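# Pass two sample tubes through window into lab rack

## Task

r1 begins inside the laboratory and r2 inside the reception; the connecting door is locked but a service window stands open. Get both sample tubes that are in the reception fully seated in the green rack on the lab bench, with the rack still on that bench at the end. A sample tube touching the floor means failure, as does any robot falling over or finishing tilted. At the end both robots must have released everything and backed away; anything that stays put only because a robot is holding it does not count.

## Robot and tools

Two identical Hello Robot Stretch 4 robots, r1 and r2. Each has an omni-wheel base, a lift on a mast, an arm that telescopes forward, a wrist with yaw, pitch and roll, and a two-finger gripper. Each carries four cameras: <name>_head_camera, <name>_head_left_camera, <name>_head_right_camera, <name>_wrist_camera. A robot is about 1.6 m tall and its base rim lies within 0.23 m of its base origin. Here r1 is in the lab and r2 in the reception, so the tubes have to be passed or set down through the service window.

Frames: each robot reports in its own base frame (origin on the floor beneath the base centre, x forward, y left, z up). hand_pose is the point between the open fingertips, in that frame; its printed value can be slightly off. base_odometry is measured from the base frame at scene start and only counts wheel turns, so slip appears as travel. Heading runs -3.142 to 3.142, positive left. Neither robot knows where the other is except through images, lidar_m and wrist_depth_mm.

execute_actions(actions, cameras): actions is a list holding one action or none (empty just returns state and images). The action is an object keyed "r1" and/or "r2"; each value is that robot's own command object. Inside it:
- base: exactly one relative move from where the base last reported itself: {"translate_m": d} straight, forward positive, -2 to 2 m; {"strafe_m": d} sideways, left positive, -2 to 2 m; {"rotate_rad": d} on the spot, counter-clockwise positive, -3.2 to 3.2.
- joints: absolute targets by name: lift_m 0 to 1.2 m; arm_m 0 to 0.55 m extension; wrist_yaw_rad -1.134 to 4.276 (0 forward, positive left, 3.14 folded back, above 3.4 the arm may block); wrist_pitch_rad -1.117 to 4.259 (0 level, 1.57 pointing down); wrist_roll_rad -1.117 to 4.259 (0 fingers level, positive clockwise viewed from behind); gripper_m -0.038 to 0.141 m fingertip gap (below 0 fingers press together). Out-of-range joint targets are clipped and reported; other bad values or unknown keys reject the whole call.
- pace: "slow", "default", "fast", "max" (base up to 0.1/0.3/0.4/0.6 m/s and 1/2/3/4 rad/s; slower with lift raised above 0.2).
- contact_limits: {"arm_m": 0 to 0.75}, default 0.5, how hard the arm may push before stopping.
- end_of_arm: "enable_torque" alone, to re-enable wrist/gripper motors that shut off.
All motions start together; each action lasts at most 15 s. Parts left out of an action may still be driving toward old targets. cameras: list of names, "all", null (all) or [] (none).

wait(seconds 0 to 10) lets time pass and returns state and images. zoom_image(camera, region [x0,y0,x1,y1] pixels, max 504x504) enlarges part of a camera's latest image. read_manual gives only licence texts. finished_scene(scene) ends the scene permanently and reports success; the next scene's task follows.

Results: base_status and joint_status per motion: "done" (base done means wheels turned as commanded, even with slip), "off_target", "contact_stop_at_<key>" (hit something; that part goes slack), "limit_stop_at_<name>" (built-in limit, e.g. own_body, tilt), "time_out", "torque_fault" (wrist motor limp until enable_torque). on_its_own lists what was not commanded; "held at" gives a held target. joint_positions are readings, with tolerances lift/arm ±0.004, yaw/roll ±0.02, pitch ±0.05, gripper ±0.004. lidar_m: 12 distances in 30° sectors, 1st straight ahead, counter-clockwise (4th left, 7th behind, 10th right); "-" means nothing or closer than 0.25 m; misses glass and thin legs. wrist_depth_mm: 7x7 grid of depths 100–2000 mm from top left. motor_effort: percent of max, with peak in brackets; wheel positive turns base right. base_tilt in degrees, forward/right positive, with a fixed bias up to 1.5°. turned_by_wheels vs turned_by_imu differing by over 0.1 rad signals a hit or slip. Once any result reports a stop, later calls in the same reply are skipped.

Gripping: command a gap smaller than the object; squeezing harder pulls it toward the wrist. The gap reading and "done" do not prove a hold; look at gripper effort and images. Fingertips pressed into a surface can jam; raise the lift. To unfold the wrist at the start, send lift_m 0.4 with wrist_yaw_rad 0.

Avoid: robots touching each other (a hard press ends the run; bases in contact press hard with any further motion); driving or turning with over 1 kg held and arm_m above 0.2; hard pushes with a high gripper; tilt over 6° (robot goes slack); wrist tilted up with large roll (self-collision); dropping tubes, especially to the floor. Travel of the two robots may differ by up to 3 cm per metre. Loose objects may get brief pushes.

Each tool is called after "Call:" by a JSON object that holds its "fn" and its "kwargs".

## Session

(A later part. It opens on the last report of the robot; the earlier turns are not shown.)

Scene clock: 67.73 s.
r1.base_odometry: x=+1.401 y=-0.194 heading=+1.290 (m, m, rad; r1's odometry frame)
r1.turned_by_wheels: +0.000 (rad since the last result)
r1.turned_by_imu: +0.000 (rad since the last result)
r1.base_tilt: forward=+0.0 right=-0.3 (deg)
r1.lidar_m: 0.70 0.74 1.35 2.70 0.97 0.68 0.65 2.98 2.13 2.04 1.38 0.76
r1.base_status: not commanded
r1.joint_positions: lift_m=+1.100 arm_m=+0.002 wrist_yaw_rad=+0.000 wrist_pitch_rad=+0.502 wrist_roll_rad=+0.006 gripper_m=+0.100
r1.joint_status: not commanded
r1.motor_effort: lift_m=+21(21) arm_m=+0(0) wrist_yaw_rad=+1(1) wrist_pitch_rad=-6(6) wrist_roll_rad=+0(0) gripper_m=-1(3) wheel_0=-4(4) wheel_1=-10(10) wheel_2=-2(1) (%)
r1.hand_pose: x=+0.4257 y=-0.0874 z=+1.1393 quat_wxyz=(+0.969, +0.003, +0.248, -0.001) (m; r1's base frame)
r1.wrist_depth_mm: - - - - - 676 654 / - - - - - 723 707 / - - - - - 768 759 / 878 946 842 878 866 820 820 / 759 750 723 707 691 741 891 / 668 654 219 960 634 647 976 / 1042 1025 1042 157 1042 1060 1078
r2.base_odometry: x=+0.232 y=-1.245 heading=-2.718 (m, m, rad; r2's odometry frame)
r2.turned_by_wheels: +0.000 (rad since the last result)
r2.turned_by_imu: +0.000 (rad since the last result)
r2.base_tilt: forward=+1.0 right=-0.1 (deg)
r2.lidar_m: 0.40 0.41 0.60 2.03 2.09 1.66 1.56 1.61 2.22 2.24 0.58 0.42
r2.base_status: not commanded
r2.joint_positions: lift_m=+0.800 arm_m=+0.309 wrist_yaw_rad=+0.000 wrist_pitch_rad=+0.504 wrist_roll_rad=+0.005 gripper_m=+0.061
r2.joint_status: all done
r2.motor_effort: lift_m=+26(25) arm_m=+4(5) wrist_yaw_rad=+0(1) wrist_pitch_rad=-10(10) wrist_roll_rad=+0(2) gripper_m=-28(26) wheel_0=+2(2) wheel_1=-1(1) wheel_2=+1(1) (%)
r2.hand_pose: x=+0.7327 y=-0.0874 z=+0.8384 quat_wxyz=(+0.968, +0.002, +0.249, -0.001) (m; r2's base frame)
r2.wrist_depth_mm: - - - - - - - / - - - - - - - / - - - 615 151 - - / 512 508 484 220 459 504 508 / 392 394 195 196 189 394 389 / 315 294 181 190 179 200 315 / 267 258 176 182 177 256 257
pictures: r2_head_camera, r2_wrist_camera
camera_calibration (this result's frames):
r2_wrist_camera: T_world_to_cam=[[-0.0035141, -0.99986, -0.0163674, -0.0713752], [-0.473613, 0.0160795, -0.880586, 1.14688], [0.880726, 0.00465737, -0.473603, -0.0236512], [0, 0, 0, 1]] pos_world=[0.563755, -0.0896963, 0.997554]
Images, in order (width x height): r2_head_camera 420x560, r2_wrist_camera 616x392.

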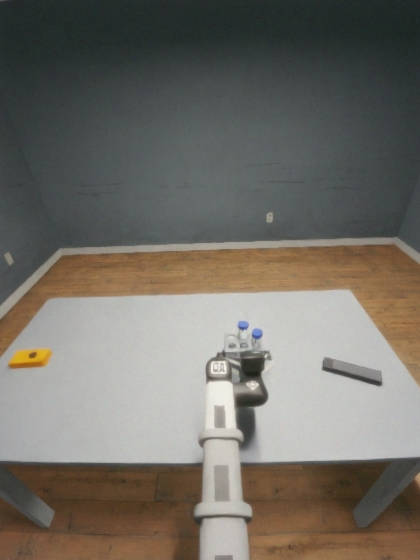

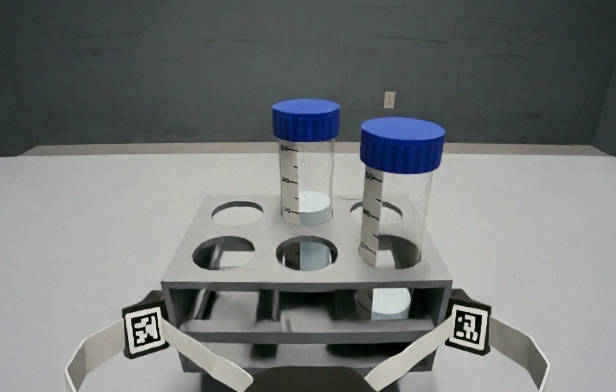

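Call:
{"fn": "execute_actions", "kwargs": {"actions": [{"r2":{"base":{"translate_m":-0.25},"joints":{"lift_m":1.0,"arm_m":0.02},"pace":"slow"}}], "cameras": []}}

Call:
{"fn": "execute_actions", "kwargs": {"actions": [{"r2":{"base":{"rotate_rad":-1.57},"pace":"slow"}}], "cameras": []}}

Call:
{"fn": "execute_actions", "kwargs": {"actions": [{"r2":{"base":{"translate_m":1.35}}}], "cameras": ["r2_head_camera"]}}

Call:
{"fn": "execute_actions", "kwargs": {"actions": [{"r2":{"base":{"strafe_m":1.6}}}], "cameras": ["r2_head_camera","r2_wrist_camera","r1_head_camera"]}}

Scene clock: 83.73 s.
r1.base_odometry: x=+1.401 y=-0.194 heading=+1.290 (m, m, rad; r1's odometry frame)
r1.turned_by_wheels: +0.000 (rad since the last result)
r1.turned_by_imu: -0.002 (rad since the last result)
r1.base_tilt: forward=-0.1 right=-0.4 (deg)
r1.lidar_m: 0.69 0.74 1.34 2.69 1.00 0.69 0.63 2.98 2.16 2.03 1.38 0.76
r1.base_status: not commanded
r1.joint_positions: lift_m=+1.100 arm_m=+0.002 wrist_yaw_rad=+0.000 wrist_pitch_rad=+0.502 wrist_roll_rad=+0.006 gripper_m=+0.100
r1.joint_status: not commanded
r1.motor_effort: lift_m=+21(22) arm_m=+0(0) wrist_yaw_rad=+1(1) wrist_pitch_rad=-6(6) wrist_roll_rad=+1(1) gripper_m=+0(2) wheel_0=-4(4) wheel_1=-10(10) wheel_2=-1(2) (%)
r1.hand_pose: x=+0.4257 y=-0.0874 z=+1.1393 quat_wxyz=(+0.969, +0.003, +0.248, -0.001) (m; r1's base frame)
r1.wrist_depth_mm: - - - - - 668 654 / - - - - - 715 715 / - - - - - 768 768 / 866 960 831 878 866 820 820 / 759 741 723 707 691 750 904 / 668 668 219 976 634 640 960 / 1060 1025 1042 157 1042 1042 1078
r2.base_odometry: x=+0.460 y=-1.142 heading=-2.718 (m, m, rad; r2's odometry frame)
r2.turned_by_wheels: +0.000 (rad since the last result)
r2.turned_by_imu: -0.001 (rad since the last result)
r2.base_tilt: forward=+0.8 right=-0.2 (deg)
r2.lidar_m: 0.43 0.68 0.97 2.01 1.87 1.39 1.32 1.38 1.85 2.25 2.24 0.42
r2.base_status: done
r2.joint_positions: lift_m=+1.000 arm_m=+0.021 wrist_yaw_rad=+0.000 wrist_pitch_rad=+0.504 wrist_roll_rad=+0.005 gripper_m=+0.061
r2.joint_status: all done
r2.motor_effort: lift_m=+26(27) arm_m=-4(6) wrist_yaw_rad=+0(0) wrist_pitch_rad=-11(11) wrist_roll_rad=+1(1) gripper_m=-24(28) wheel_0=-4(7) wheel_1=-5(7) wheel_2=+3(9) (%)
r2.hand_pose: x=+0.4443 y=-0.0874 z=+1.0384 quat_wxyz=(+0.968, +0.002, +0.249, -0.001) (m; r2's base frame)
r2.wrist_depth_mm: - - - - - - - / - - - - - - - / - - - 193 150 - - / 976 960 904 219 236 946 - / 732 741 196 196 189 741 741 / 591 554 181 189 179 200 585 / 627 1336 177 182 177 1336 615
pictures: none
No camera images: the call's "cameras" was empty. Leave "cameras" out to get every camera's image.

Scene clock: 86.60 s.
r1.base_odometry: x=+1.401 y=-0.194 heading=+1.290 (m, m, rad; r1's odometry frame)
r1.turned_by_wheels: +0.000 (rad since the last result)
r1.turned_by_imu: -0.001 (rad since the last result)
r1.base_tilt: forward=-0.1 right=-0.4 (deg)
r1.lidar_m: 0.71 0.75 1.36 2.69 0.95 0.68 0.64 2.98 2.14 2.06 1.41 0.77
r1.base_status: not commanded
r1.joint_positions: lift_m=+1.100 arm_m=+0.002 wrist_yaw_rad=+0.000 wrist_pitch_rad=+0.502 wrist_roll_rad=+0.006 gripper_m=+0.100
r1.joint_status: not commanded
r1.motor_effort: lift_m=+21(21) arm_m=+0(0) wrist_yaw_rad=+1(1) wrist_pitch_rad=-6(6) wrist_roll_rad=+1(2) gripper_m=-3(3) wheel_0=-3(3) wheel_1=-9(9) wheel_2=-1(2) (%)
r1.hand_pose: x=+0.4257 y=-0.0874 z=+1.1393 quat_wxyz=(+0.969, +0.003, +0.248, -0.001) (m; r1's base frame)
r1.wrist_depth_mm: - - - - - 676 661 / - - - - - 715 715 / - - - - - 759 768 / 866 946 842 878 854 820 820 / 750 750 732 707 683 741 891 / 668 654 218 960 640 640 976 / 1025 1025 1042 157 1042 1078 1078
r2.base_odometry: x=+0.460 y=-1.142 heading=+1.996 (m, m, rad; r2's odometry frame)
r2.turned_by_wheels: -1.569 (rad since the last result)
r2.turned_by_imu: -1.551 (rad since the last result)
r2.base_tilt: forward=+0.7 right=+0.0 (deg)
r2.lidar_m: 0.41 2.21 0.68 0.62 0.69 0.97 2.01 1.85 1.38 1.30 1.35 0.42
r2.base_status: done
r2.joint_positions: lift_m=+1.000 arm_m=+0.021 wrist_yaw_rad=+0.000 wrist_pitch_rad=+0.504 wrist_roll_rad=+0.005 gripper_m=+0.061
r2.joint_status: not commanded
r2.motor_effort: lift_m=+26(26) arm_m=-5(5) wrist_yaw_rad=+0(1) wrist_pitch_rad=-10(9) wrist_roll_rad=-1(1) gripper_m=-23(27) wheel_0=+5(8) wheel_1=+4(9) wheel_2=+3(9) (%)
r2.hand_pose: x=+0.4443 y=-0.0874 z=+1.0384 quat_wxyz=(+0.968, +0.002, +0.249, -0.001) (m; r2's base frame)
r2.wrist_depth_mm: - 1983 1808 1808 1863 1863 1756 / - - 1983 1921 1921 1983 1808 / - - - - 151 - 1808 / - - - 223 236 - 1863 / - - 195 196 181 - 1808 / 1661 1576 181 188 179 200 1618 / 1397 1366 177 182 177 1366 1366
pictures: none
No camera images: the call's "cameras" was empty. Leave "cameras" out to get every camera's image.

Scene clock: 92.57 s.
r1.base_odometry: x=+1.401 y=-0.194 heading=+1.290 (m, m, rad; r1's odometry frame)
r1.turned_by_wheels: +0.000 (rad since the last result)
r1.turned_by_imu: -0.001 (rad since the last result)
r1.base_tilt: forward=-0.2 right=-0.4 (deg)
r1.lidar_m: 0.68 0.74 1.33 2.68 0.97 0.70 0.65 2.98 2.16 2.06 1.36 0.76
r1.base_status: not commanded
r1.joint_positions: lift_m=+1.100 arm_m=+0.002 wrist_yaw_rad=+0.000 wrist_pitch_rad=+0.502 wrist_roll_rad=+0.006 gripper_m=+0.100
r1.joint_status: not commanded
r1.motor_effort: lift_m=+21(22) arm_m=+0(0) wrist_yaw_rad=+1(2) wrist_pitch_rad=-5(5) wrist_roll_rad=+0(2) gripper_m=-2(2) wheel_0=-4(4) wheel_1=-9(9) wheel_2=-1(2) (%)
r1.hand_pose: x=+0.4257 y=-0.0874 z=+1.1393 quat_wxyz=(+0.969, +0.003, +0.248, -0.001) (m; r1's base frame)
r1.wrist_depth_mm: - - - - - 661 661 / - - - - - 715 715 / - - - - - 778 768 / 878 960 831 878 866 820 820 / 759 750 723 707 691 732 891 / 676 661 218 946 634 640 991 / 1025 1025 1042 157 1042 1060 1078
r2.base_odometry: x=-0.098 y=+0.087 heading=+1.997 (m, m, rad; r2's odometry frame)
r2.turned_by_wheels: +0.000 (rad since the last result)
r2.turned_by_imu: -0.006 (rad since the last result)
r2.base_tilt: forward=+0.8 right=-0.1 (deg)
r2.lidar_m: 0.44 0.97 1.07 3.41 1.01 0.96 3.43 1.86 1.36 1.30 1.25 0.42
r2.base_status: done
r2.joint_positions: lift_m=+1.000 arm_m=+0.021 wrist_yaw_rad=+0.000 wrist_pitch_rad=+0.504 wrist_roll_rad=+0.005 gripper_m=+0.061
r2.joint_status: not commanded
r2.motor_effort: lift_m=+25(26) arm_m=-4(5) wrist_yaw_rad=+0(0) wrist_pitch_rad=-10(10) wrist_roll_rad=+1(2) gripper_m=-24(24) wheel_0=+4(8) wheel_1=+3(8) wheel_2=-1(10) (%)
r2.hand_pose: x=+0.4443 y=-0.0874 z=+1.0385 quat_wxyz=(+0.968, +0.002, +0.249, -0.001) (m; r2's base frame)
r2.wrist_depth_mm: 597 597 609 609 580 585 585 / 634 634 640 634 615 621 615 / 683 676 691 193 151 661 661 / 741 750 715 220 683 715 723 / 809 809 195 196 180 778 768 / 891 854 181 189 180 200 854 / 931 946 177 182 177 917 917
pictures: r2_head_camera
Images, in order (width x height): r2_head_camera 420x560.

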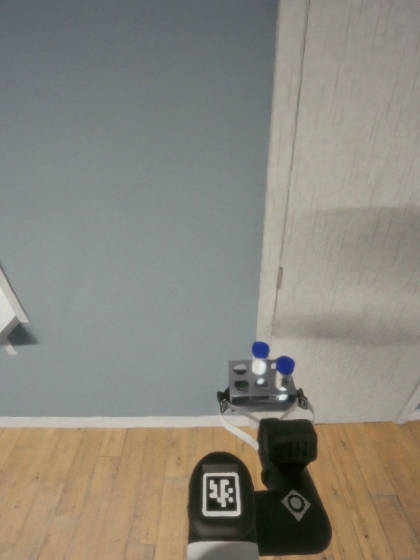

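Scene clock: 99.23 s.
r1.base_odometry: x=+1.401 y=-0.194 heading=+1.290 (m, m, rad; r1's odometry frame)
r1.turned_by_wheels: +0.000 (rad since the last result)
r1.turned_by_imu: -0.002 (rad since the last result)
r1.base_tilt: forward=-0.1 right=-0.4 (deg)
r1.lidar_m: 0.70 0.75 1.35 2.68 0.94 0.68 0.63 2.98 2.14 2.04 1.39 0.76
r1.base_status: not commanded
r1.joint_positions: lift_m=+1.100 arm_m=+0.002 wrist_yaw_rad=+0.000 wrist_pitch_rad=+0.502 wrist_roll_rad=+0.006 gripper_m=+0.100
r1.joint_status: not commanded
r1.motor_effort: lift_m=+21(21) arm_m=+1(0) wrist_yaw_rad=+1(1) wrist_pitch_rad=-5(5) wrist_roll_rad=-1(0) gripper_m=+0(1) wheel_0=-4(4) wheel_1=-10(9) wheel_2=-1(1) (%)
r1.hand_pose: x=+0.4257 y=-0.0874 z=+1.1393 quat_wxyz=(+0.969, +0.003, +0.248, -0.001) (m; r1's base frame)
r1.wrist_depth_mm: - - - - - 661 661 / - - - - - 707 707 / - - - - - 768 750 / 878 946 842 891 866 809 820 / 759 741 732 707 683 750 891 / 668 654 219 976 634 634 991 / 1060 1025 1060 157 1042 1060 1078
r2.base_odometry: x=-1.555 y=-0.574 heading=+1.997 (m, m, rad; r2's odometry frame)
r2.turned_by_wheels: +0.000 (rad since the last result)
r2.turned_by_imu: +0.001 (rad since the last result)
r2.base_tilt: forward=+1.0 right=-0.2 (deg)
r2.lidar_m: 0.43 0.97 1.33 1.80 1.89 2.62 0.73 0.68 1.00 2.90 1.00 0.41
r2.base_status: done
r2.joint_positions: lift_m=+1.000 arm_m=+0.021 wrist_yaw_rad=+0.000 wrist_pitch_rad=+0.504 wrist_roll_rad=+0.005 gripper_m=+0.061
r2.joint_status: not commanded
r2.motor_effort: lift_m=+24(25) arm_m=-5(4) wrist_yaw_rad=+0(0) wrist_pitch_rad=-10(11) wrist_roll_rad=+2(0) gripper_m=-24(25) wheel_0=-4(11) wheel_1=+2(13) wheel_2=+0(0) (%)
r2.hand_pose: x=+0.4443 y=-0.0874 z=+1.0385 quat_wxyz=(+0.968, +0.002, +0.249, -0.001) (m; r2's base frame)
r2.wrist_depth_mm: 603 609 - - - - - / 647 647 - - - - - / 691 699 946 188 152 1025 - / 750 741 668 220 634 715 715 / 820 798 195 195 173 544 554 / 878 854 181 189 177 201 904 / 946 960 177 181 177 976 946
pictures: r1_head_camera, r2_head_camera, r2_wrist_camera
camera_calibration (this result's frames):
r2_wrist_camera: T_world_to_cam=[[-0.00333395, -0.999861, -0.0163616, -0.0691547], [-0.473769, 0.0159882, -0.880504, 1.18644], [0.880643, 0.00481606, -0.473757, 0.325353], [0, 0, 0, 1]] pos_world=[0.275346, -0.0896809, 1.19767]
Images, in order (width x height): r1_head_camera 420x560, r2_head_camera 420x560, r2_wrist_camera 616x392.

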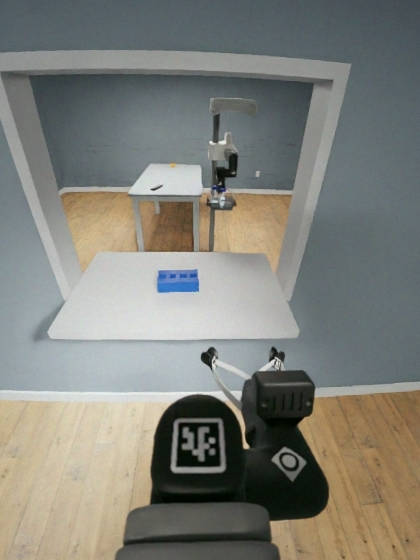

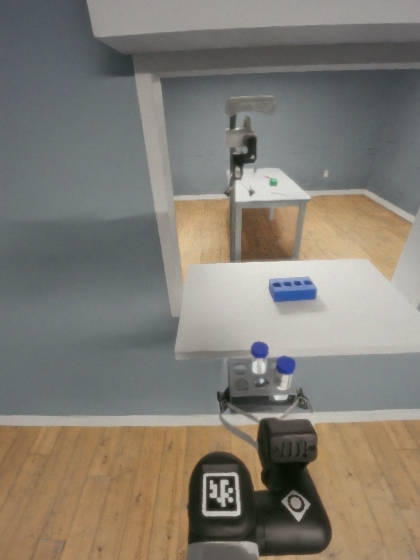

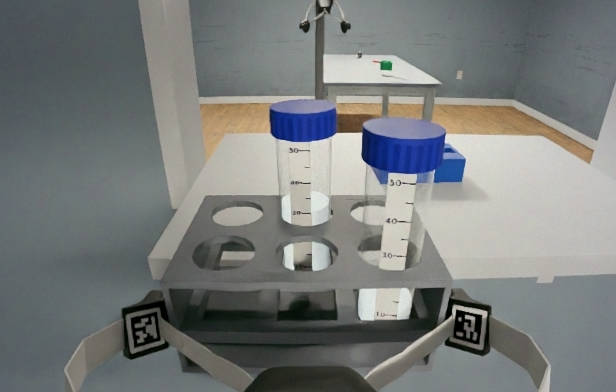

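Call:
{"fn": "execute_actions", "kwargs": {"actions": [{"r2":{"base":{"translate_m":0.3},"joints":{"arm_m":0.36},"pace":"slow"}}], "cameras": []}}

Call:
{"fn": "execute_actions", "kwargs": {"actions": [{"r2":{"joints":{"lift_m":0.89},"pace":"slow"}}], "cameras": ["r2_head_camera","r2_wrist_camera","r1_head_camera","r1_wrist_camera"]}}

Scene clock: 109.50 s.
r1.base_odometry: x=+1.401 y=-0.194 heading=+1.290 (m, m, rad; r1's odometry frame)
r1.turned_by_wheels: +0.000 (rad since the last result)
r1.turned_by_imu: -0.002 (rad since the last result)
r1.base_tilt: forward=-0.1 right=-0.3 (deg)
r1.lidar_m: 0.68 0.75 1.35 2.70 0.97 0.67 0.65 2.97 2.15 2.04 1.40 0.75
r1.base_status: not commanded
r1.joint_positions: lift_m=+1.100 arm_m=+0.002 wrist_yaw_rad=+0.000 wrist_pitch_rad=+0.502 wrist_roll_rad=+0.006 gripper_m=+0.100
r1.joint_status: not commanded
r1.motor_effort: lift_m=+21(21) arm_m=+0(0) wrist_yaw_rad=+0(1) wrist_pitch_rad=-6(6) wrist_roll_rad=-1(1) gripper_m=-1(1) wheel_0=-4(4) wheel_1=-10(9) wheel_2=-1(1) (%)
r1.hand_pose: x=+0.4257 y=-0.0874 z=+1.1393 quat_wxyz=(+0.969, +0.003, +0.248, -0.001) (m; r1's base frame)
r1.wrist_depth_mm: - - - - - 668 668 / - - - - - 723 707 / - - - 1060 1078 759 759 / 878 946 842 878 866 831 809 / 759 741 723 707 699 732 891 / 668 661 219 960 640 634 991 / 1060 1042 1060 157 1060 1042 1060
r2.base_odometry: x=-1.679 y=-0.301 heading=+1.997 (m, m, rad; r2's odometry frame)
r2.turned_by_wheels: +0.000 (rad since the last result)
r2.turned_by_imu: -0.003 (rad since the last result)
r2.base_tilt: forward=+1.0 right=-0.2 (deg)
r2.lidar_m: 0.37 0.43 0.90 1.81 1.89 2.60 0.99 1.02 3.02 2.35 0.55 0.41
r2.base_status: done
r2.joint_positions: lift_m=+1.000 arm_m=+0.359 wrist_yaw_rad=+0.000 wrist_pitch_rad=+0.504 wrist_roll_rad=+0.005 gripper_m=+0.061
r2.joint_status: all done
r2.motor_effort: lift_m=+24(24) arm_m=+4(6) wrist_yaw_rad=+0(0) wrist_pitch_rad=-11(10) wrist_roll_rad=-2(0) gripper_m=-28(22) wheel_0=+5(6) wheel_1=+5(8) wheel_2=-3(9) (%)
r2.hand_pose: x=+0.7827 y=-0.0874 z=+1.0385 quat_wxyz=(+0.968, +0.002, +0.249, -0.001) (m; r2's base frame)
r2.wrist_depth_mm: - - - - - - - / - - - - - - - / - - - 1255 151 - - / - - - 223 - - - / - - 195 196 173 - - / 1618 427 181 189 178 200 433 / 1397 357 177 182 178 357 370
pictures: none
No camera images: the call's "cameras" was empty. Leave "cameras" out to get every camera's image.

Scene clock: 111.27 s.
r1.base_odometry: x=+1.401 y=-0.194 heading=+1.290 (m, m, rad; r1's odometry frame)
r1.turned_by_wheels: +0.000 (rad since the last result)
r1.turned_by_imu: +0.000 (rad since the last result)
r1.base_tilt: forward=+0.0 right=-0.3 (deg)
r1.lidar_m: 0.70 0.76 1.34 2.67 1.01 0.69 0.66 2.97 2.13 2.04 1.37 0.76
r1.base_status: not commanded
r1.joint_positions: lift_m=+1.100 arm_m=+0.002 wrist_yaw_rad=+0.000 wrist_pitch_rad=+0.502 wrist_roll_rad=+0.006 gripper_m=+0.100
r1.joint_status: not commanded
r1.motor_effort: lift_m=+21(21) arm_m=+0(0) wrist_yaw_rad=+1(1) wrist_pitch_rad=-6(6) wrist_roll_rad=-1(0) gripper_m=-3(2) wheel_0=-4(4) wheel_1=-9(10) wheel_2=-1(1) (%)
r1.hand_pose: x=+0.4257 y=-0.0874 z=+1.1393 quat_wxyz=(+0.969, +0.003, +0.248, -0.001) (m; r1's base frame)
r1.wrist_depth_mm: - - - - - 676 661 / - - - - - 715 699 / - - - 1118 - 768 759 / 878 960 831 820 809 820 831 / 768 741 732 699 683 732 891 / 661 661 219 976 634 634 976 / 1025 1025 1042 157 1042 1060 1078
r2.base_odometry: x=-1.679 y=-0.301 heading=+1.997 (m, m, rad; r2's odometry frame)
r2.turned_by_wheels: +0.000 (rad since the last result)
r2.turned_by_imu: +0.000 (rad since the last result)
r2.base_tilt: forward=+0.8 right=+0.0 (deg)
r2.lidar_m: 0.40 0.42 0.89 1.79 1.90 2.61 1.00 1.01 3.04 2.35 0.57 0.41
r2.base_status: not commanded
r2.joint_positions: lift_m=+0.890 arm_m=+0.359 wrist_yaw_rad=+0.000 wrist_pitch_rad=+0.504 wrist_roll_rad=+0.005 gripper_m=+0.061
r2.joint_status: all done
r2.motor_effort: lift_m=+16(24) arm_m=+5(5) wrist_yaw_rad=+0(1) wrist_pitch_rad=-12(10) wrist_roll_rad=-1(1) gripper_m=-23(26) wheel_0=+5(5) wheel_1=+4(4) wheel_2=-4(4) (%)
r2.hand_pose: x=+0.7827 y=-0.0874 z=+0.9292 quat_wxyz=(+0.968, +0.002, +0.249, -0.001) (m; r2's base frame)
r2.wrist_depth_mm: - - - - - - - / - - - - - - - / - - - 1255 151 - - / - - - 223 415 - - / 1863 359 195 197 173 359 355 / 289 268 182 189 178 200 287 / 244 235 176 181 177 234 -
pictures: r1_head_camera, r1_wrist_camera, r2_head_camera, r2_wrist_camera
camera_calibration (this result's frames):
r1_wrist_camera: T_world_to_cam=[[-0.0097295, -0.998732, -0.0493843, -0.0188528], [-0.490207, 0.047809, -0.870294, 1.26045], [0.871552, 0.015741, -0.490051, 0.411976], [0, 0, 0, 1]] pos_world=[0.258639, -0.0855744, 1.29792]
r2_wrist_camera: T_world_to_cam=[[-0.00340958, -0.99986, -0.0163614, -0.0697751], [-0.473768, 0.0160239, -0.880504, 1.25051], [0.880643, 0.00474936, -0.473757, -0.0244589], [0, 0, 0, 1]] pos_world=[0.613755, -0.0896872, 1.08835]
Images, in order (width x height): r1_head_camera 420x560, r1_wrist_camera 616x392, r2_head_camera 420x560, r2_wrist_camera 616x392.

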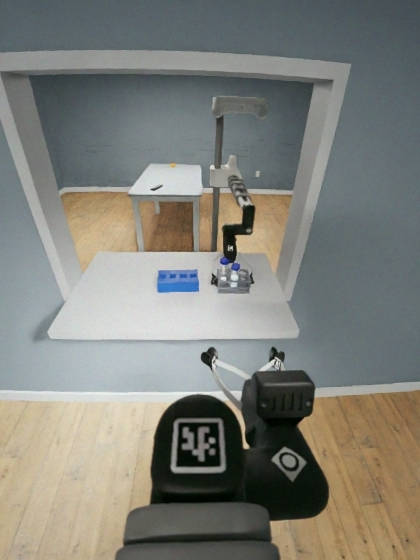

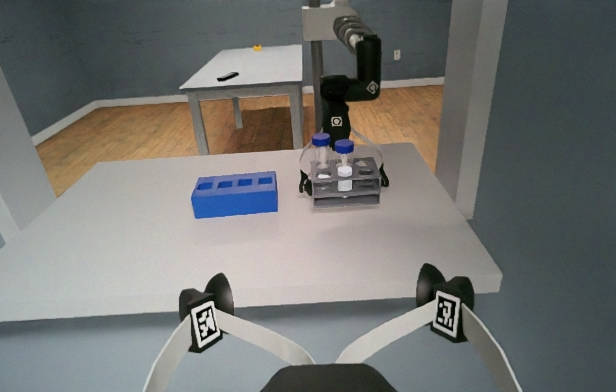

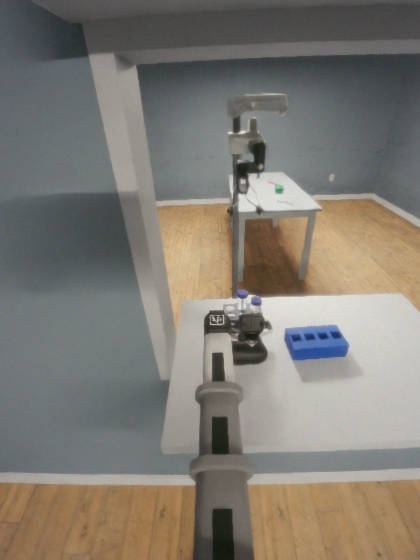

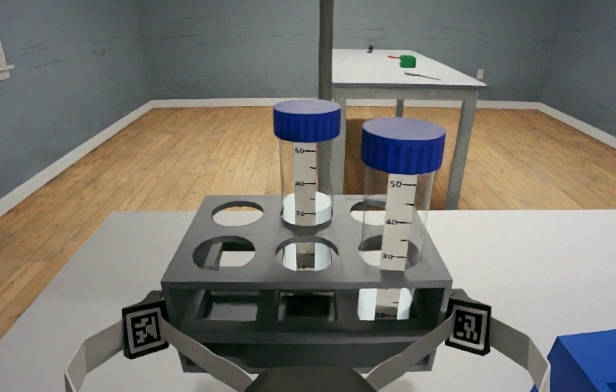

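Call:
{"fn": "execute_actions", "kwargs": {"actions": [{"r2":{"joints":{"lift_m":0.874,"arm_m":0.40},"pace":"slow"}}], "cameras": ["r1_wrist_camera"]}}

Call:
{"fn": "execute_actions", "kwargs": {"actions": [{"r2":{"joints":{"gripper_m":0.141},"pace":"slow"},"r1":{"joints":{"gripper_m":0.141,"lift_m":0.95}}}], "cameras": ["r1_wrist_camera"]}}

Call:
{"fn": "execute_actions", "kwargs": {"actions": [{"r2":{"joints":{"arm_m":0.0},"base":{"translate_m":-0.4}},"r1":{"base":{"translate_m":0.3}}}], "cameras": ["r1_wrist_camera","r1_head_camera"]}}

Scene clock: 117.20 s.
r1.base_odometry: x=+1.401 y=-0.194 heading=+1.290 (m, m, rad; r1's odometry frame)
r1.turned_by_wheels: +0.000 (rad since the last result)
r1.turned_by_imu: -0.001 (rad since the last result)
r1.base_tilt: forward=-0.1 right=-0.3 (deg)
r1.lidar_m: 0.71 0.74 1.35 2.70 0.98 0.70 0.61 2.98 2.13 2.04 1.36 0.76
r1.base_status: not commanded
r1.joint_positions: lift_m=+1.100 arm_m=+0.002 wrist_yaw_rad=+0.000 wrist_pitch_rad=+0.502 wrist_roll_rad=+0.006 gripper_m=+0.100
r1.joint_status: not commanded
r1.motor_effort: lift_m=+21(22) arm_m=+0(0) wrist_yaw_rad=+1(1) wrist_pitch_rad=-6(6) wrist_roll_rad=+0(1) gripper_m=-2(1) wheel_0=-4(4) wheel_1=-10(10) wheel_2=-2(1) (%)
r1.hand_pose: x=+0.4257 y=-0.0874 z=+1.1393 quat_wxyz=(+0.969, +0.003, +0.248, -0.001) (m; r1's base frame)
r1.wrist_depth_mm: - - - - - 676 661 / - - - - - 715 699 / - - - 1118 - 768 759 / 878 931 831 820 809 820 809 / 750 741 723 715 691 732 878 / 668 654 219 976 634 634 976 / 1042 1042 1060 157 1060 1060 1078
r2.base_odometry: x=-1.679 y=-0.301 heading=+1.997 (m, m, rad; r2's odometry frame)
r2.turned_by_wheels: +0.000 (rad since the last result)
r2.turned_by_imu: -0.001 (rad since the last result)
r2.base_tilt: forward=+0.9 right=-0.2 (deg)
r2.lidar_m: 0.38 0.42 0.89 1.81 1.88 2.59 1.00 1.00 2.99 2.35 0.59 0.42
r2.base_status: not commanded
r2.joint_positions: lift_m=+0.874 arm_m=+0.399 wrist_yaw_rad=+0.000 wrist_pitch_rad=+0.504 wrist_roll_rad=+0.005 gripper_m=+0.061
r2.joint_status: all done
r2.motor_effort: lift_m=+16(17) arm_m=+4(4) wrist_yaw_rad=+0(0) wrist_pitch_rad=-9(11) wrist_roll_rad=+1(0) gripper_m=-28(25) wheel_0=+5(5) wheel_1=+5(5) wheel_2=-4(3) (%)
r2.hand_pose: x=+0.8227 y=-0.0874 z=+0.9132 quat_wxyz=(+0.968, +0.002, +0.249, -0.001) (m; r2's base frame)
r2.wrist_depth_mm: - - - - - - - / - - - - 1983 - - / - - - 1182 151 - - / - - - 223 387 - - / 1708 332 195 196 173 329 327 / 266 249 182 189 178 200 265 / 222 217 177 181 177 216 222
pictures: r1_wrist_camera
camera_calibration (this result's frames):
r1_wrist_camera: T_world_to_cam=[[-0.00972927, -0.998732, -0.0493843, -0.0188528], [-0.490207, 0.0478088, -0.870294, 1.26045], [0.871552, 0.0157412, -0.490051, 0.411976], [0, 0, 0, 1]] pos_world=[0.258639, -0.0855744, 1.29792]
Images, in order (width x height): r1_wrist_camera 616x392.

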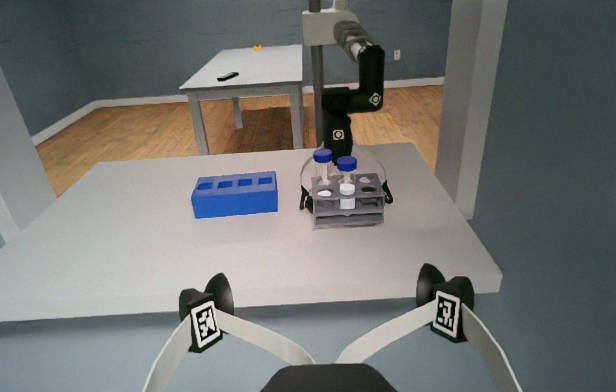

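Scene clock: 121.07 s.
r1.base_odometry: x=+1.401 y=-0.194 heading=+1.290 (m, m, rad; r1's odometry frame)
r1.turned_by_wheels: +0.000 (rad since the last result)
r1.turned_by_imu: -0.001 (rad since the last result)
r1.base_tilt: forward=-0.1 right=-0.3 (deg)
r1.lidar_m: 0.70 0.74 1.34 2.70 0.96 0.68 0.66 2.98 2.14 2.05 1.40 0.76
r1.base_status: not commanded
r1.joint_positions: lift_m=+0.950 arm_m=+0.002 wrist_yaw_rad=+0.000 wrist_pitch_rad=+0.502 wrist_roll_rad=+0.006 gripper_m=+0.141
r1.joint_status: all done
r1.motor_effort: lift_m=+16(18) arm_m=+0(0) wrist_yaw_rad=+1(1) wrist_pitch_rad=-6(6) wrist_roll_rad=-1(1) gripper_m=+0(1) wheel_0=-4(4) wheel_1=-9(10) wheel_2=-2(2) (%)
r1.hand_pose: x=+0.4257 y=-0.0874 z=+0.9897 quat_wxyz=(+0.969, +0.003, +0.248, -0.001) (m; r1's base frame)
r1.wrist_depth_mm: - - - - - 668 668 / - - - 1008 - 723 707 / 842 866 759 691 691 741 759 / 634 621 591 574 574 580 820 / 866 878 878 866 866 878 891 / 946 931 931 960 946 196 976 / 1025 1042 1042 151 1042 1060 1078
r2.base_odometry: x=-1.679 y=-0.301 heading=+1.997 (m, m, rad; r2's odometry frame)
r2.turned_by_wheels: +0.000 (rad since the last result)
r2.turned_by_imu: -0.001 (rad since the last result)
r2.base_tilt: forward=+0.9 right=-0.1 (deg)
r2.lidar_m: 0.41 0.43 0.92 1.80 1.90 2.60 1.00 1.01 3.02 2.34 0.59 0.41
r2.base_status: not commanded
r2.joint_positions: lift_m=+0.874 arm_m=+0.399 wrist_yaw_rad=+0.000 wrist_pitch_rad=+0.503 wrist_roll_rad=+0.005 gripper_m=+0.141
r2.joint_status: all done
r2.motor_effort: lift_m=+16(16) arm_m=+4(4) wrist_yaw_rad=+0(0) wrist_pitch_rad=-6(10) wrist_roll_rad=+0(0) gripper_m=-1(26) wheel_0=+5(5) wheel_1=+4(4) wheel_2=-3(4) (%)
r2.hand_pose: x=+0.8229 y=-0.0875 z=+0.9136 quat_wxyz=(+0.969, +0.002, +0.249, -0.001) (m; r2's base frame)
r2.wrist_depth_mm: - - - - - - - / - - - - 1983 - - / - - - - - - - / - - - - 179 - - / 1756 336 309 233 245 336 332 / 268 249 198 216 198 217 268 / 230 227 216 150 217 226 231
pictures: r1_wrist_camera
camera_calibration (this result's frames):
r1_wrist_camera: T_world_to_cam=[[-0.00973368, -0.998732, -0.0493836, -0.0262404], [-0.490278, 0.0478091, -0.870254, 1.13022], [0.871512, 0.0157409, -0.490122, 0.338753], [0, 0, 0, 1]] pos_world=[0.25864, -0.0855744, 1.14832]
Images, in order (width x height): r1_wrist_camera 616x392.

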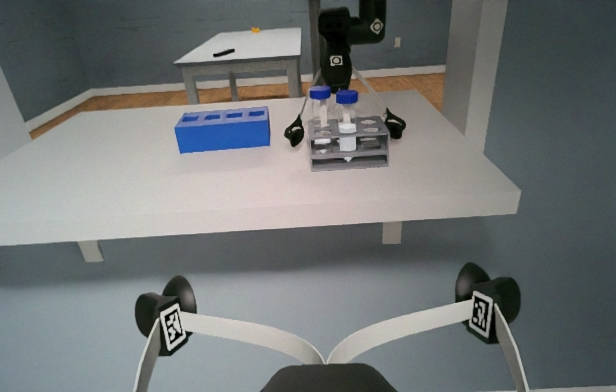

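Scene clock: 123.90 s.
r1.base_odometry: x=+1.484 y=+0.094 heading=+1.290 (m, m, rad; r1's odometry frame)
r1.turned_by_wheels: +0.001 (rad since the last result)
r1.turned_by_imu: -0.001 (rad since the last result)
r1.base_tilt: forward=-0.1 right=-0.1 (deg)
r1.lidar_m: 0.40 0.40 0.60 2.34 2.81 1.03 0.95 2.96 2.13 2.05 0.93 0.43
r1.base_status: done
r1.joint_positions: lift_m=+0.950 arm_m=+0.002 wrist_yaw_rad=+0.000 wrist_pitch_rad=+0.502 wrist_roll_rad=+0.006 gripper_m=+0.141
r1.joint_status: not commanded
r1.motor_effort: lift_m=+17(17) arm_m=+0(0) wrist_yaw_rad=+1(1) wrist_pitch_rad=-6(6) wrist_roll_rad=+0(0) gripper_m=-1(1) wheel_0=+3(11) wheel_1=+8(10) wheel_2=-1(12) (%)
r1.hand_pose: x=+0.4257 y=-0.0874 z=+0.9896 quat_wxyz=(+0.969, +0.003, +0.248, -0.001) (m; r1's base frame)
r1.wrist_depth_mm: - - - - - - 430 / - - - - - - 436 / - - - 788 759 732 445 / 640 525 492 554 427 539 473 / 496 480 469 430 373 439 439 / 404 382 375 382 375 196 362 / 345 327 329 151 315 309 310
r2.base_odometry: x=-1.514 y=-0.665 heading=+1.997 (m, m, rad; r2's odometry frame)
r2.turned_by_wheels: +0.000 (rad since the last result)
r2.turned_by_imu: +0.000 (rad since the last result)
r2.base_tilt: forward=+1.0 right=-0.1 (deg)
r2.lidar_m: 0.78 1.04 1.50 1.79 1.90 2.59 0.63 0.61 0.81 2.89 1.45 0.82
r2.base_status: done
r2.joint_positions: lift_m=+0.874 arm_m=+0.001 wrist_yaw_rad=+0.000 wrist_pitch_rad=+0.502 wrist_roll_rad=+0.005 gripper_m=+0.141
r2.joint_status: all done
r2.motor_effort: lift_m=+16(16) arm_m=-4(7) wrist_yaw_rad=+0(1) wrist_pitch_rad=-5(6) wrist_roll_rad=+2(1) gripper_m=-2(1) wheel_0=-3(8) wheel_1=-3(8) wheel_2=+1(11) (%)
r2.hand_pose: x=+0.4245 y=-0.0875 z=+0.9137 quat_wxyz=(+0.969, +0.002, +0.248, -0.001) (m; r2's base frame)
r2.wrist_depth_mm: 723 723 - - - - - / 759 759 866 946 842 - - / 820 831 627 621 621 627 640 / 904 891 891 891 878 891 878 / 960 960 946 960 960 976 960 / 1078 1008 1008 1042 1008 217 1060 / 1138 1138 1138 150 1138 1138 1118
pictures: r1_head_camera, r1_wrist_camera
camera_calibration (this result's frames):
r1_wrist_camera: T_world_to_cam=[[-0.00973351, -0.998732, -0.0493835, -0.0262421], [-0.490281, 0.0478088, -0.870252, 1.1302], [0.87151, 0.0157411, -0.490125, 0.338743], [0, 0, 0, 1]] pos_world=[0.25864, -0.0855744, 1.14829]
Images, in order (width x height): r1_head_camera 420x560, r1_wrist_camera 616x392.

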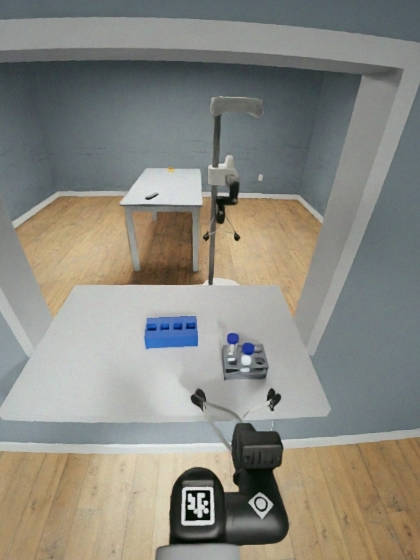

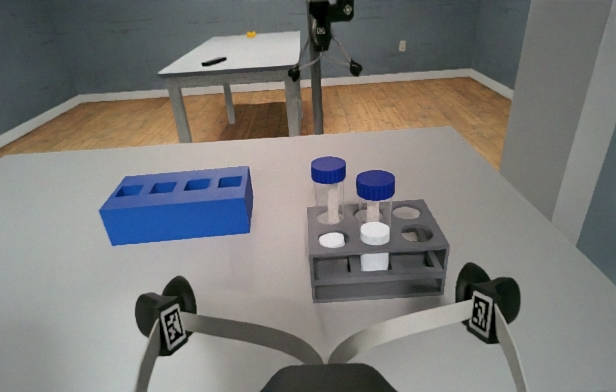

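Call:
{"fn": "execute_actions", "kwargs": {"actions": [{"r1":{"base":{"strafe_m":-0.037},"joints":{"lift_m":0.872,"arm_m":0.06},"pace":"slow"}}], "cameras": ["r1_wrist_camera"]}}

Call:
{"fn": "execute_actions", "kwargs": {"actions": [{"r1":{"joints":{"arm_m":0.175},"pace":"slow"}}], "cameras": ["r1_wrist_camera"]}}

Scene clock: 129.87 s.
r1.base_odometry: x=+1.519 y=+0.084 heading=+1.290 (m, m, rad; r1's odometry frame)
r1.turned_by_wheels: +0.000 (rad since the last result)
r1.turned_by_imu: -0.002 (rad since the last result)
r1.base_tilt: forward=-0.2 right=-0.4 (deg)
r1.lidar_m: 0.41 0.44 0.62 2.32 2.86 1.02 0.95 2.93 2.09 2.00 0.97 0.44
r1.base_status: done
r1.joint_positions: lift_m=+0.872 arm_m=+0.058 wrist_yaw_rad=+0.000 wrist_pitch_rad=+0.502 wrist_roll_rad=+0.006 gripper_m=+0.141
r1.joint_status: all done
r1.motor_effort: lift_m=+16(14) arm_m=+10(12) wrist_yaw_rad=+1(1) wrist_pitch_rad=-6(6) wrist_roll_rad=-2(1) gripper_m=+1(0) wheel_0=+5(8) wheel_1=-9(12) wheel_2=+0(1) (%)
r1.hand_pose: x=+0.4821 y=-0.0874 z=+0.9117 quat_wxyz=(+0.969, +0.003, +0.248, -0.001) (m; r1's base frame)
r1.wrist_depth_mm: - - - - - - 382 / - - - - - - 387 / 634 452 544 332 539 492 389 / 402 402 407 298 309 392 387 / 353 347 336 298 301 315 309 / 291 274 268 273 268 196 260 / 247 236 236 151 226 221 224
r2.base_odometry: x=-1.514 y=-0.665 heading=+1.997 (m, m, rad; r2's odometry frame)
r2.turned_by_wheels: +0.000 (rad since the last result)
r2.turned_by_imu: -0.001 (rad since the last result)
r2.base_tilt: forward=+0.8 right=-0.1 (deg)
r2.lidar_m: 0.78 1.06 1.50 1.79 1.89 2.63 0.67 0.59 0.87 2.89 1.46 0.84
r2.base_status: not commanded
r2.joint_positions: lift_m=+0.874 arm_m=+0.001 wrist_yaw_rad=+0.000 wrist_pitch_rad=+0.502 wrist_roll_rad=+0.005 gripper_m=+0.141
r2.joint_status: not commanded
r2.motor_effort: lift_m=+16(16) arm_m=-4(4) wrist_yaw_rad=+0(1) wrist_pitch_rad=-5(6) wrist_roll_rad=+0(0) gripper_m=+0(1) wheel_0=-3(3) wheel_1=-3(3) wheel_2=+0(1) (%)
r2.hand_pose: x=+0.4245 y=-0.0875 z=+0.9137 quat_wxyz=(+0.969, +0.002, +0.248, -0.001) (m; r2's base frame)
r2.wrist_depth_mm: 715 723 - - - - - / 759 759 866 946 831 - - / 809 820 627 621 627 627 640 / 891 891 878 878 878 878 891 / 960 946 960 960 946 960 960 / 1060 1008 1025 1042 1025 217 1042 / 1160 1160 1138 150 1138 1138 1118
pictures: r1_wrist_camera
camera_calibration (this result's frames):
r1_wrist_camera: T_world_to_cam=[[-0.00973441, -0.998732, -0.0493834, -0.0295434], [-0.490296, 0.047809, -0.870244, 1.08997], [0.871502, 0.0157412, -0.490139, 0.25145], [0, 0, 0, 1]] pos_world=[0.314981, -0.0855744, 1.07033]
Images, in order (width x height): r1_wrist_camera 616x392.

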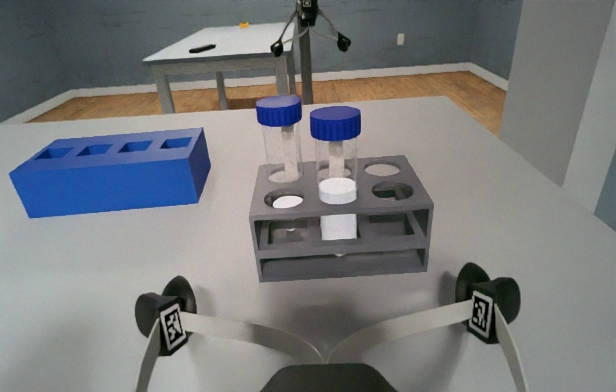

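Scene clock: 132.30 s.
r1.base_odometry: x=+1.519 y=+0.084 heading=+1.290 (m, m, rad; r1's odometry frame)
r1.turned_by_wheels: +0.000 (rad since the last result)
r1.turned_by_imu: -0.001 (rad since the last result)
r1.base_tilt: forward=-0.2 right=-0.4 (deg)
r1.lidar_m: 0.42 0.44 0.61 2.34 2.82 0.99 0.94 2.91 2.08 2.01 0.94 0.44
r1.base_status: not commanded
r1.joint_positions: lift_m=+0.872 arm_m=+0.173 wrist_yaw_rad=+0.000 wrist_pitch_rad=+0.502 wrist_roll_rad=+0.006 gripper_m=+0.141
r1.joint_status: all done
r1.motor_effort: lift_m=+16(16) arm_m=+11(12) wrist_yaw_rad=+1(2) wrist_pitch_rad=-7(7) wrist_roll_rad=+0(1) gripper_m=-1(0) wheel_0=+5(5) wheel_1=-9(9) wheel_2=+0(0) (%)
r1.hand_pose: x=+0.5970 y=-0.0875 z=+0.9116 quat_wxyz=(+0.969, +0.003, +0.248, -0.001) (m; r1's base frame)
r1.wrist_depth_mm: - - - - - - - / - - - - - - - / - 603 574 554 535 521 389 / 343 345 407 181 397 387 364 / 297 306 324 229 233 314 307 / 289 273 200 204 198 195 257 / 245 236 224 149 217 220 224
r2.base_odometry: x=-1.514 y=-0.665 heading=+1.997 (m, m, rad; r2's odometry frame)
r2.turned_by_wheels: +0.000 (rad since the last result)
r2.turned_by_imu: -0.001 (rad since the last result)
r2.base_tilt: forward=+0.8 right=-0.2 (deg)
r2.lidar_m: 0.79 1.06 1.47 1.82 1.90 2.62 0.68 0.61 0.86 2.89 1.46 0.83
r2.base_status: not commanded
r2.joint_positions: lift_m=+0.874 arm_m=+0.001 wrist_yaw_rad=+0.000 wrist_pitch_rad=+0.502 wrist_roll_rad=+0.005 gripper_m=+0.141
r2.joint_status: not commanded
r2.motor_effort: lift_m=+16(16) arm_m=-4(4) wrist_yaw_rad=+0(1) wrist_pitch_rad=-6(4) wrist_roll_rad=-1(2) gripper_m=+0(2) wheel_0=-3(3) wheel_1=-3(3) wheel_2=+1(1) (%)
r2.hand_pose: x=+0.4245 y=-0.0875 z=+0.9137 quat_wxyz=(+0.969, +0.002, +0.248, -0.001) (m; r2's base frame)
r2.wrist_depth_mm: 723 715 - - - - - / 759 768 866 931 831 - - / 820 820 627 627 627 634 640 / 878 891 878 878 878 878 891 / 976 960 960 960 946 946 946 / 1042 1025 1042 1042 1008 217 1078 / 1138 1138 1160 149 1138 1118 1118
pictures: r1_wrist_camera
camera_calibration (this result's frames):
r1_wrist_camera: T_world_to_cam=[[-0.0100703, -0.998729, -0.049381, -0.0283113], [-0.490493, 0.047968, -0.870124, 1.14628], [0.871387, 0.0154587, -0.490353, 0.151524], [0, 0, 0, 1]] pos_world=[0.42992, -0.0856022, 1.07031]
Images, in order (width x height): r1_wrist_camera 616x392.

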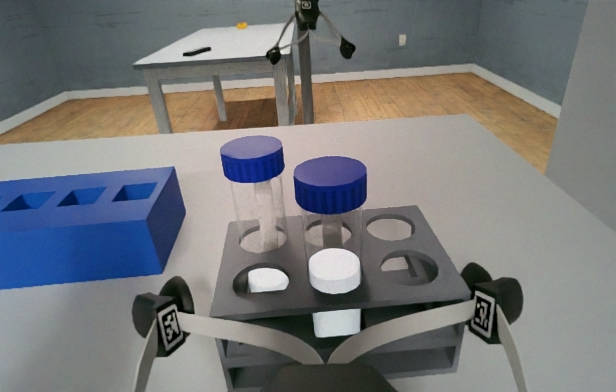

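Call:
{"fn": "execute_actions", "kwargs": {"actions": [{"r1":{"joints":{"gripper_m":0.06},"pace":"slow"}}], "cameras": ["r1_wrist_camera"]}}

Call:
{"fn": "execute_actions", "kwargs": {"actions": [{"r1":{"joints":{"lift_m":0.96},"pace":"slow"}}], "cameras": ["r1_wrist_camera"]}}

Scene clock: 146.43 s.
r1.base_odometry: x=+1.519 y=+0.084 heading=+1.290 (m, m, rad; r1's odometry frame)
r1.turned_by_wheels: +0.000 (rad since the last result)
r1.turned_by_imu: -0.002 (rad since the last result)
r1.base_tilt: forward=+0.0 right=-0.4 (deg)
r1.lidar_m: 0.43 0.44 0.61 2.35 2.86 1.00 0.96 2.91 2.10 2.02 0.96 0.46
r1.base_status: not commanded
r1.joint_positions: lift_m=+0.872 arm_m=+0.173 wrist_yaw_rad=+0.000 wrist_pitch_rad=+0.504 wrist_roll_rad=+0.006 gripper_m=+0.061
r1.joint_status: all done
r1.motor_effort: lift_m=+17(17) arm_m=+10(10) wrist_yaw_rad=+2(2) wrist_pitch_rad=-13(12) wrist_roll_rad=+2(2) gripper_m=-23(21) wheel_0=+4(5) wheel_1=-10(9) wheel_2=+0(0) (%)
r1.hand_pose: x=+0.5968 y=-0.0875 z=+0.9111 quat_wxyz=(+0.968, +0.003, +0.249, -0.001) (m; r1's base frame)
r1.wrist_depth_mm: - - - - - - - / - - - - - - - / - 597 496 544 530 512 392 / 343 342 397 167 397 384 366 / 297 307 246 204 220 312 306 / 286 281 194 184 201 178 257 / 244 181 190 190 189 213 211
r2.base_odometry: x=-1.514 y=-0.665 heading=+1.997 (m, m, rad; r2's odometry frame)
r2.turned_by_wheels: +0.000 (rad since the last result)
r2.turned_by_imu: -0.002 (rad since the last result)
r2.base_tilt: forward=+1.0 right=-0.2 (deg)
r2.lidar_m: 0.77 1.06 1.49 1.82 1.88 2.61 0.65 0.57 0.86 2.88 1.47 0.83
r2.base_status: not commanded
r2.joint_positions: lift_m=+0.874 arm_m=+0.001 wrist_yaw_rad=+0.000 wrist_pitch_rad=+0.502 wrist_roll_rad=+0.005 gripper_m=+0.141
r2.joint_status: not commanded
r2.motor_effort: lift_m=+16(16) arm_m=-4(4) wrist_yaw_rad=+0(1) wrist_pitch_rad=-5(5) wrist_roll_rad=-2(1) gripper_m=+1(2) wheel_0=-3(3) wheel_1=-3(3) wheel_2=+1(1) (%)
r2.hand_pose: x=+0.4245 y=-0.0875 z=+0.9137 quat_wxyz=(+0.969, +0.002, +0.248, -0.001) (m; r2's base frame)
r2.wrist_depth_mm: 715 715 - - - - - / 768 759 866 946 842 - - / 820 820 627 621 627 634 647 / 878 878 891 878 878 878 891 / 960 960 960 960 960 960 960 / 1060 1008 1042 1042 1025 217 1042 / 1138 1138 1160 150 1138 1138 1138
pictures: r1_wrist_camera
camera_calibration (this result's frames):
r1_wrist_camera: T_world_to_cam=[[-0.0101613, -0.998729, -0.0493625, -0.0283008], [-0.492101, 0.047968, -0.869215, 1.14587], [0.870479, 0.015459, -0.491963, 0.153464], [0, 0, 0, 1]] pos_world=[0.430009, -0.0856022, 1.07011]
Images, in order (width x height): r1_wrist_camera 616x392.

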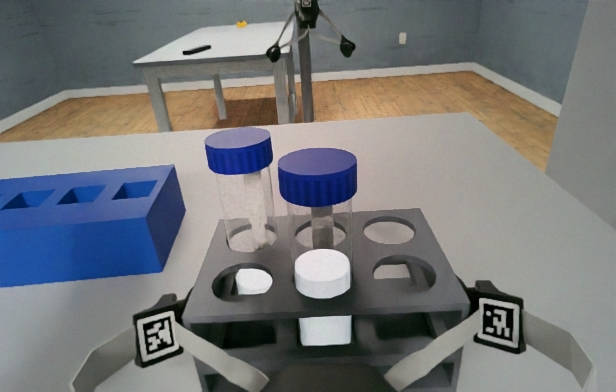

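Scene clock: 148.03 s.
r1.base_odometry: x=+1.519 y=+0.084 heading=+1.290 (m, m, rad; r1's odometry frame)
r1.turned_by_wheels: +0.000 (rad since the last result)
r1.turned_by_imu: +0.000 (rad since the last result)
r1.base_tilt: forward=-0.1 right=-0.3 (deg)
r1.lidar_m: 0.40 0.41 0.57 2.36 2.81 1.02 0.96 2.90 2.07 2.00 0.96 0.44
r1.base_status: not commanded
r1.joint_positions: lift_m=+0.960 arm_m=+0.173 wrist_yaw_rad=+0.000 wrist_pitch_rad=+0.504 wrist_roll_rad=+0.006 gripper_m=+0.061
r1.joint_status: all done
r1.motor_effort: lift_m=+22(24) arm_m=+10(10) wrist_yaw_rad=+2(2) wrist_pitch_rad=-13(13) wrist_roll_rad=+2(1) gripper_m=-24(23) wheel_0=+5(5) wheel_1=-9(10) wheel_2=+0(0) (%)
r1.hand_pose: x=+0.5967 y=-0.0875 z=+0.9986 quat_wxyz=(+0.968, +0.003, +0.249, -0.001) (m; r1's base frame)
r1.wrist_depth_mm: - - - - - - - / - - - - - - - / - - - - - - 392 / 647 627 569 167 569 621 394 / 508 402 246 202 220 449 402 / 338 332 195 185 201 177 368 / 343 180 190 190 189 306 303
r2.base_odometry: x=-1.514 y=-0.665 heading=+1.997 (m, m, rad; r2's odometry frame)
r2.turned_by_wheels: +0.000 (rad since the last result)
r2.turned_by_imu: +0.000 (rad since the last result)
r2.base_tilt: forward=+0.7 right=-0.1 (deg)
r2.lidar_m: 0.79 1.06 1.46 1.79 1.88 2.56 0.65 0.59 0.86 2.91 1.44 0.84
r2.base_status: not commanded
r2.joint_positions: lift_m=+0.874 arm_m=+0.001 wrist_yaw_rad=+0.000 wrist_pitch_rad=+0.502 wrist_roll_rad=+0.005 gripper_m=+0.141
r2.joint_status: not commanded
r2.motor_effort: lift_m=+16(16) arm_m=-4(4) wrist_yaw_rad=+1(0) wrist_pitch_rad=-4(5) wrist_roll_rad=-1(1) gripper_m=-2(1) wheel_0=-3(3) wheel_1=-3(2) wheel_2=+1(0) (%)
r2.hand_pose: x=+0.4245 y=-0.0875 z=+0.9137 quat_wxyz=(+0.969, +0.002, +0.248, -0.001) (m; r2's base frame)
r2.wrist_depth_mm: 715 707 - 991 - - - / 768 759 866 1078 831 - - / 831 820 634 621 627 634 640 / 878 878 878 878 891 878 891 / 960 960 960 960 960 960 946 / 1042 1008 1025 1025 1025 217 1078 / 1160 1138 1160 150 1138 1160 1138
pictures: r1_wrist_camera
camera_calibration (this result's frames):
r1_wrist_camera: T_world_to_cam=[[-0.0101679, -0.998729, -0.0493611, -0.0239787], [-0.492224, 0.0479679, -0.869146, 1.22193], [0.870409, 0.0154593, -0.492086, 0.196695], [0, 0, 0, 1]] pos_world=[0.430013, -0.0856022, 1.15764]
Images, in order (width x height): r1_wrist_camera 616x392.

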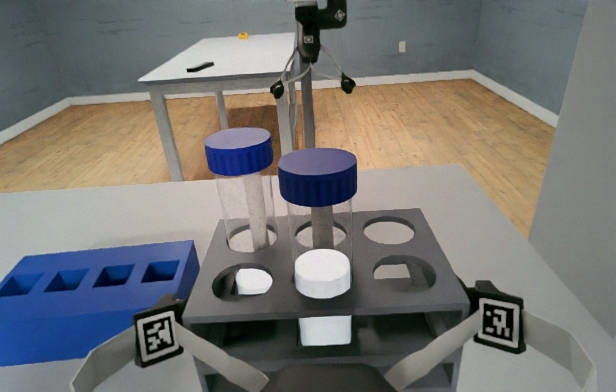

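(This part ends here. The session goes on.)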